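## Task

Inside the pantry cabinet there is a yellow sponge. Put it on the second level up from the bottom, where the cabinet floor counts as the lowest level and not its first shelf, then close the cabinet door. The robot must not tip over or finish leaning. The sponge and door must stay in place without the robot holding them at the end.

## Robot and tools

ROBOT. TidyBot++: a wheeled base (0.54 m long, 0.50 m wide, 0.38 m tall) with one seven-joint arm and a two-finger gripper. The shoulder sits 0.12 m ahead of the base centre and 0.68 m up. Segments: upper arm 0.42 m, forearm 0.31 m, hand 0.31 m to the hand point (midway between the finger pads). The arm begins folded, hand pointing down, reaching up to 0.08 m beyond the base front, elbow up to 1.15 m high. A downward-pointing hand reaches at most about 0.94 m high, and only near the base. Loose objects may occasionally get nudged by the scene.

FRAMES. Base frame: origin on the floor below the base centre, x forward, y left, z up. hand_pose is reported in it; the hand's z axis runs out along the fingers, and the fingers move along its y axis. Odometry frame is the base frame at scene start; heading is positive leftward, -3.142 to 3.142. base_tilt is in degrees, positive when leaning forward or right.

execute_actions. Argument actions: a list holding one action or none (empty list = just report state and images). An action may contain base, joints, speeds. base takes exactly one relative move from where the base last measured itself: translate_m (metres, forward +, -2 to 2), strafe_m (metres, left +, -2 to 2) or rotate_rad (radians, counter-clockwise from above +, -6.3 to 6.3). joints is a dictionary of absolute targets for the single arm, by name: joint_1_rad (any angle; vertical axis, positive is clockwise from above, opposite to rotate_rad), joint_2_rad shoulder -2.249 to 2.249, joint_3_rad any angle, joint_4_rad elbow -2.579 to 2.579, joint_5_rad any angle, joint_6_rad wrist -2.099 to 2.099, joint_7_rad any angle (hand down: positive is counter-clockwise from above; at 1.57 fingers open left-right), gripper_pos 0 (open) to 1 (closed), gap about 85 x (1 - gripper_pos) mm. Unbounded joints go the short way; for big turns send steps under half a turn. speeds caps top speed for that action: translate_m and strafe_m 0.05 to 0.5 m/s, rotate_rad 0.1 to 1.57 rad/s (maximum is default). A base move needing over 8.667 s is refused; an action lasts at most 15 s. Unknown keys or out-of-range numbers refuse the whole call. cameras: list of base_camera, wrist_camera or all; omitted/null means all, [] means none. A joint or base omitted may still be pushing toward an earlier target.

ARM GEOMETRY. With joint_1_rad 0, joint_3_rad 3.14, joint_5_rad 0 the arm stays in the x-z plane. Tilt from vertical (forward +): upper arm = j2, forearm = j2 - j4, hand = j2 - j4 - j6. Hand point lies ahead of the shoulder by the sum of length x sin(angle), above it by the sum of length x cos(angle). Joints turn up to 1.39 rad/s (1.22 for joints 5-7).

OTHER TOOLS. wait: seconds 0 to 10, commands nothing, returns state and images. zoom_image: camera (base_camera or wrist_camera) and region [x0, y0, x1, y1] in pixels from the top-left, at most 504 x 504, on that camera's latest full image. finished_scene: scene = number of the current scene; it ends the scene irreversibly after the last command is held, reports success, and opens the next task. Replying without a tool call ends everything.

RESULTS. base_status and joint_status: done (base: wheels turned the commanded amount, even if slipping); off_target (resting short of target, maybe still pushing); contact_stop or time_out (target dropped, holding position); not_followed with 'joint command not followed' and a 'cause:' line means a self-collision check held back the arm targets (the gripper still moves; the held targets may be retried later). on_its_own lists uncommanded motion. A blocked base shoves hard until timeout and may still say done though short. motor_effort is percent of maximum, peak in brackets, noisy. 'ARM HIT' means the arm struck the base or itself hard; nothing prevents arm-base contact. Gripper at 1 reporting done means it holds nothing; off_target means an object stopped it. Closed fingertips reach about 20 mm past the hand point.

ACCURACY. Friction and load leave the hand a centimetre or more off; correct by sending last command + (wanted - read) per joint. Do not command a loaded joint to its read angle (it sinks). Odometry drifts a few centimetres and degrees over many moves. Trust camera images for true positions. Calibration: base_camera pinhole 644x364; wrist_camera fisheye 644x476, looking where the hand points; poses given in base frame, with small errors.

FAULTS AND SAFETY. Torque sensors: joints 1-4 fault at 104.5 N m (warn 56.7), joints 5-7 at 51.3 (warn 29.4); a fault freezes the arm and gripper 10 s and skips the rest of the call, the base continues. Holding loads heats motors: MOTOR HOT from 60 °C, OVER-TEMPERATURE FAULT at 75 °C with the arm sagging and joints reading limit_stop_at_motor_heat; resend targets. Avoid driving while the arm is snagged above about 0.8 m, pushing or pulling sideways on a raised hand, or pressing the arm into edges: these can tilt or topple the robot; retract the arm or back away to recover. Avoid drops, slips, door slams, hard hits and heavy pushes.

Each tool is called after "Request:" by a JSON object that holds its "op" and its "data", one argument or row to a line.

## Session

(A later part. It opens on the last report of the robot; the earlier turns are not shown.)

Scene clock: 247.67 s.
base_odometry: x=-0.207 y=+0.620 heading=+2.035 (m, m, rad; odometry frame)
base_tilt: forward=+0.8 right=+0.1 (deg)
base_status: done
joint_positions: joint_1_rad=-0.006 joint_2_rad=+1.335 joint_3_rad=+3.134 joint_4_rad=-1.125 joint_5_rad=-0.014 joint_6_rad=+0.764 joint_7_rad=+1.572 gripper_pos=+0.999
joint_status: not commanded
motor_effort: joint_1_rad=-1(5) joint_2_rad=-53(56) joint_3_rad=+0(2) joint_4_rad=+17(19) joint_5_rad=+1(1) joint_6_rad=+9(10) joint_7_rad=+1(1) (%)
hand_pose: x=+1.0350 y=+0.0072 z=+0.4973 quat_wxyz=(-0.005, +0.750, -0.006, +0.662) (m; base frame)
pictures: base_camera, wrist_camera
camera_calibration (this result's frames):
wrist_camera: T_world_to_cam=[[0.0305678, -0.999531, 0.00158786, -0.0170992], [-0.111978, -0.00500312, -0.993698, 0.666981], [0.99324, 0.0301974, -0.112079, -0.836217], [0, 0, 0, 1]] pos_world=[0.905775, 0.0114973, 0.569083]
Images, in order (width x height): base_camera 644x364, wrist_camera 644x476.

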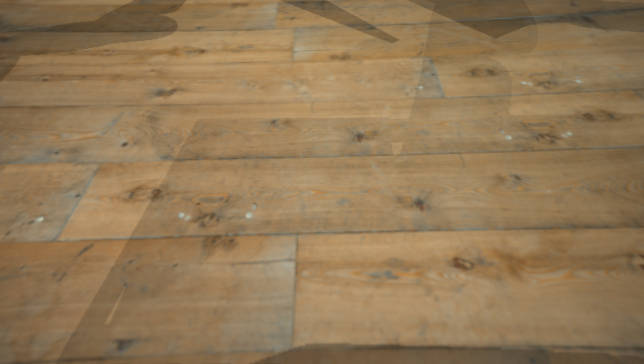

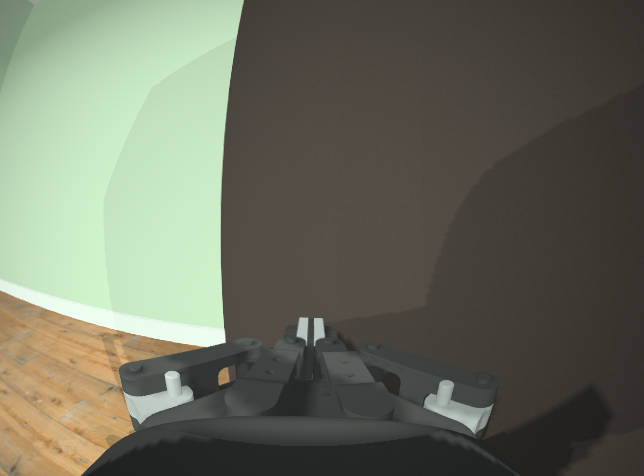

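Request:
{"op": "execute_actions", "data": {
  "actions": [
    {"base":{"translate_m":-0.3},"speeds":{"translate_m":0.25}}
  ],
  "cameras": ["wrist_camera"]
}}

Scene clock: 250.60 s.
base_odometry: x=-0.072 y=+0.352 heading=+2.034 (m, m, rad; odometry frame)
base_tilt: forward=+0.8 right=+0.1 (deg)
base_status: done
joint_positions: joint_1_rad=-0.006 joint_2_rad=+1.335 joint_3_rad=+3.134 joint_4_rad=-1.125 joint_5_rad=-0.014 joint_6_rad=+0.764 joint_7_rad=+1.572 gripper_pos=+0.999
joint_status: not commanded
motor_effort: joint_1_rad=-1(5) joint_2_rad=-53(54) joint_3_rad=+0(2) joint_4_rad=+17(18) joint_5_rad=+0(1) joint_6_rad=+9(10) joint_7_rad=+1(1) (%)
hand_pose: x=+1.0350 y=+0.0068 z=+0.4973 quat_wxyz=(-0.005, +0.750, -0.006, +0.662) (m; base frame)
pictures: wrist_camera
camera_calibration (this result's frames):
wrist_camera: T_world_to_cam=[[0.030191, -0.999543, 0.00158788, -0.0170544], [-0.11198, -0.00496091, -0.993698, 0.666981], [0.993252, 0.0298229, -0.112078, -0.836219], [0, 0, 0, 1]] pos_world=[0.905779, 0.0112007, 0.569083]
Images, in order (width x height): wrist_camera 644x476.

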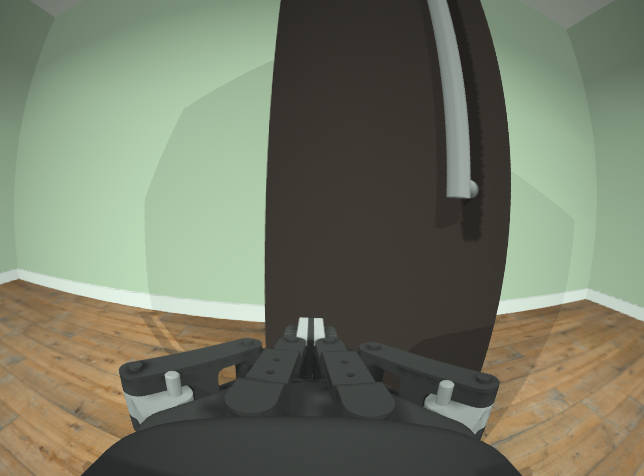

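Request:
{"op": "execute_actions", "data": {
  "actions": [
    {"base":{"strafe_m":-0.16},"speeds":{"strafe_m":0.15}}
  ],
  "cameras": ["wrist_camera"]
}}

Request:
{"op": "execute_actions", "data": {
  "actions": [
    {"base":{"translate_m":0.27},"speeds":{"translate_m":0.1}}
  ]
}}

Scene clock: 256.37 s.
base_odometry: x=+0.071 y=+0.424 heading=+2.034 (m, m, rad; odometry frame)
base_tilt: forward=+0.8 right=+0.1 (deg)
base_status: done
joint_positions: joint_1_rad=+0.001 joint_2_rad=+1.335 joint_3_rad=+3.134 joint_4_rad=-1.125 joint_5_rad=-0.014 joint_6_rad=+0.764 joint_7_rad=+1.572 gripper_pos=+0.999
joint_status: not commanded
motor_effort: joint_1_rad=-2(5) joint_2_rad=-53(53) joint_3_rad=+0(1) joint_4_rad=+17(17) joint_5_rad=+0(1) joint_6_rad=+9(10) joint_7_rad=+1(1) (%)
hand_pose: x=+1.0350 y=+0.0007 z=+0.4973 quat_wxyz=(-0.003, +0.750, -0.009, +0.662) (m; base frame)
pictures: wrist_camera
camera_calibration (this result's frames):
wrist_camera: T_world_to_cam=[[0.0235089, -0.999722, 0.00158778, -0.0162592], [-0.112011, -0.00421218, -0.993698, 0.666985], [0.993429, 0.0231829, -0.112078, -0.83624], [0, 0, 0, 1]] pos_world=[0.905836, 0.00594126, 0.569083]
Images, in order (width x height): wrist_camera 644x476.

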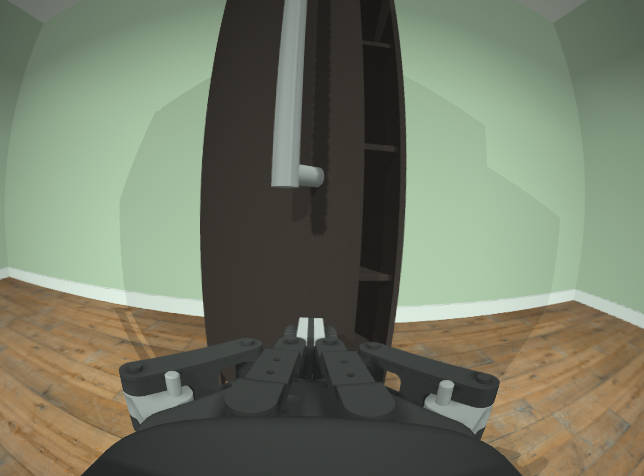

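Scene clock: 259.63 s.
base_odometry: x=-0.049 y=+0.665 heading=+2.034 (m, m, rad; odometry frame)
base_tilt: forward=+0.8 right=+0.1 (deg)
base_status: done
joint_positions: joint_1_rad=+0.000 joint_2_rad=+1.335 joint_3_rad=+3.134 joint_4_rad=-1.125 joint_5_rad=-0.014 joint_6_rad=+0.764 joint_7_rad=+1.572 gripper_pos=+0.999
joint_status: not commanded
motor_effort: joint_1_rad=-1(4) joint_2_rad=-53(55) joint_3_rad=+0(1) joint_4_rad=+17(20) joint_5_rad=+0(2) joint_6_rad=+10(10) joint_7_rad=+1(1) (%)
hand_pose: x=+1.0350 y=+0.0017 z=+0.4973 quat_wxyz=(-0.003, +0.750, -0.008, +0.662) (m; base frame)
pictures: base_camera, wrist_camera
camera_calibration (this result's frames):
wrist_camera: T_world_to_cam=[[0.0246186, -0.999696, 0.00159855, -0.0164052], [-0.112019, -0.00434755, -0.993697, 0.66699], [0.993401, 0.0242843, -0.112092, -0.836225], [0, 0, 0, 1]] pos_world=[0.905826, 0.00680675, 0.569078]
Images, in order (width x height): base_camera 644x364, wrist_camera 644x476.

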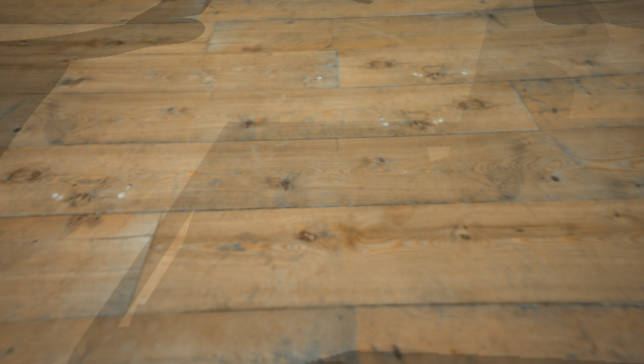

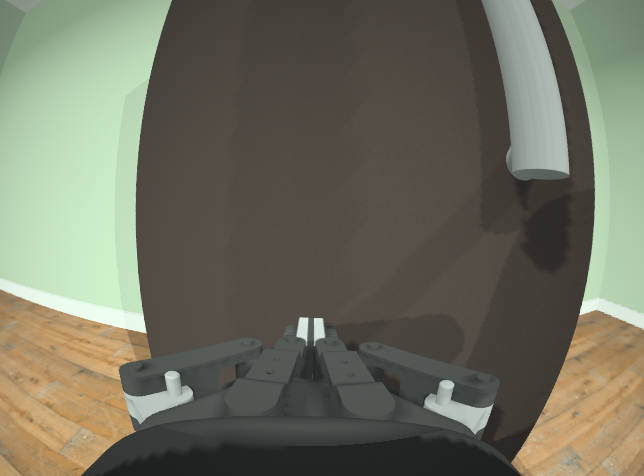

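Closing; continue pushing gently.

Request:
{"op": "execute_actions", "data": {
  "actions": [
    {"base":{"translate_m":0.12},"speeds":{"translate_m":0.08}}
  ],
  "cameras": ["wrist_camera"]
}}

Request:
{"op": "execute_actions", "data": {
  "actions": [
    {"base":{"translate_m":-0.4},"joints":{"joint_6_rad":0.95}}
  ]
}}

Scene clock: 262.70 s.
base_odometry: x=-0.103 y=+0.773 heading=+2.033 (m, m, rad; odometry frame)
base_tilt: forward=+0.8 right=+0.1 (deg)
base_status: done
joint_positions: joint_1_rad=-0.002 joint_2_rad=+1.335 joint_3_rad=+3.134 joint_4_rad=-1.126 joint_5_rad=-0.014 joint_6_rad=+0.764 joint_7_rad=+1.572 gripper_pos=+0.999
joint_status: not commanded
motor_effort: joint_1_rad=-1(4) joint_2_rad=-53(56) joint_3_rad=+0(1) joint_4_rad=+17(23) joint_5_rad=+0(1) joint_6_rad=+9(10) joint_7_rad=+1(1) (%)
hand_pose: x=+1.0347 y=+0.0032 z=+0.4967 quat_wxyz=(-0.004, +0.750, -0.008, +0.661) (m; base frame)
pictures: wrist_camera
camera_calibration (this result's frames):
wrist_camera: T_world_to_cam=[[0.0262026, -0.999655, 0.00157214, -0.0165786], [-0.113239, -0.00453072, -0.993557, 0.667528], [0.993222, 0.0258557, -0.113319, -0.83519], [0, 0, 0, 1]] pos_world=[0.905554, 0.0080459, 0.568611]
Images, in order (width x height): wrist_camera 644x476.

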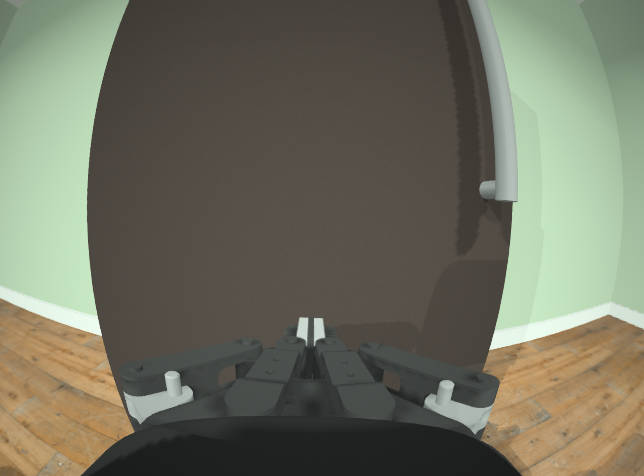

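Scene clock: 264.97 s.
base_odometry: x=+0.076 y=+0.415 heading=+2.033 (m, m, rad; odometry frame)
base_tilt: forward=+0.8 right=+0.1 (deg)
base_status: done
joint_positions: joint_1_rad=-0.002 joint_2_rad=+1.330 joint_3_rad=+3.134 joint_4_rad=-1.126 joint_5_rad=-0.014 joint_6_rad=+0.922 joint_7_rad=+1.572 gripper_pos=+0.999
joint_status: all done
motor_effort: joint_1_rad=+0(5) joint_2_rad=-53(57) joint_3_rad=+0(1) joint_4_rad=+17(18) joint_5_rad=+0(1) joint_6_rad=+10(10) joint_7_rad=+1(1) (%)
hand_pose: x=+1.0377 y=+0.0024 z=+0.5508 quat_wxyz=(-0.003, +0.694, -0.008, +0.720) (m; base frame)
pictures: base_camera, wrist_camera
camera_calibration (this result's frames):
wrist_camera: T_world_to_cam=[[0.0230296, -0.999712, 0.00671887, -0.0170087], [0.0501862, -0.00555614, -0.998724, 0.554886], [0.998474, 0.0233374, 0.0500438, -0.92747], [0, 0, 0, 1]] pos_world=[0.898599, 0.00772397, 0.600706]
Images, in order (width x height): base_camera 644x364, wrist_camera 644x476.

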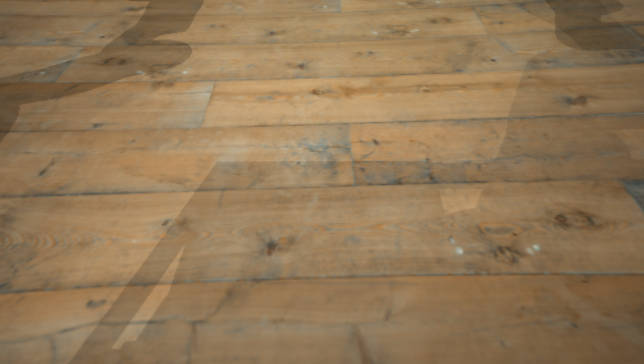

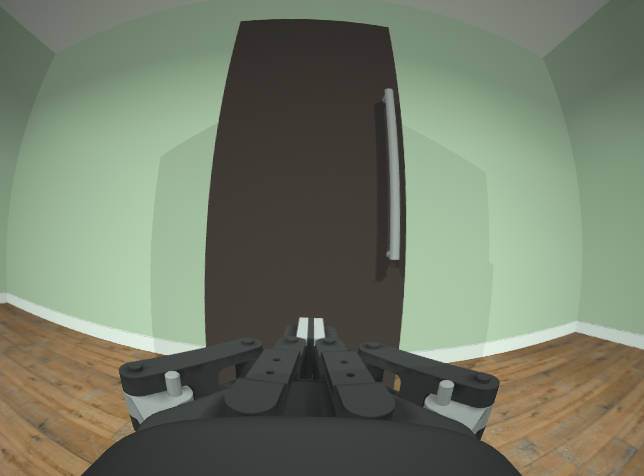

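Looks shut, symmetric.

Request:
{"op": "finished_scene", "data": {
  "scene": 2
}}

The scene is finished: the task was done.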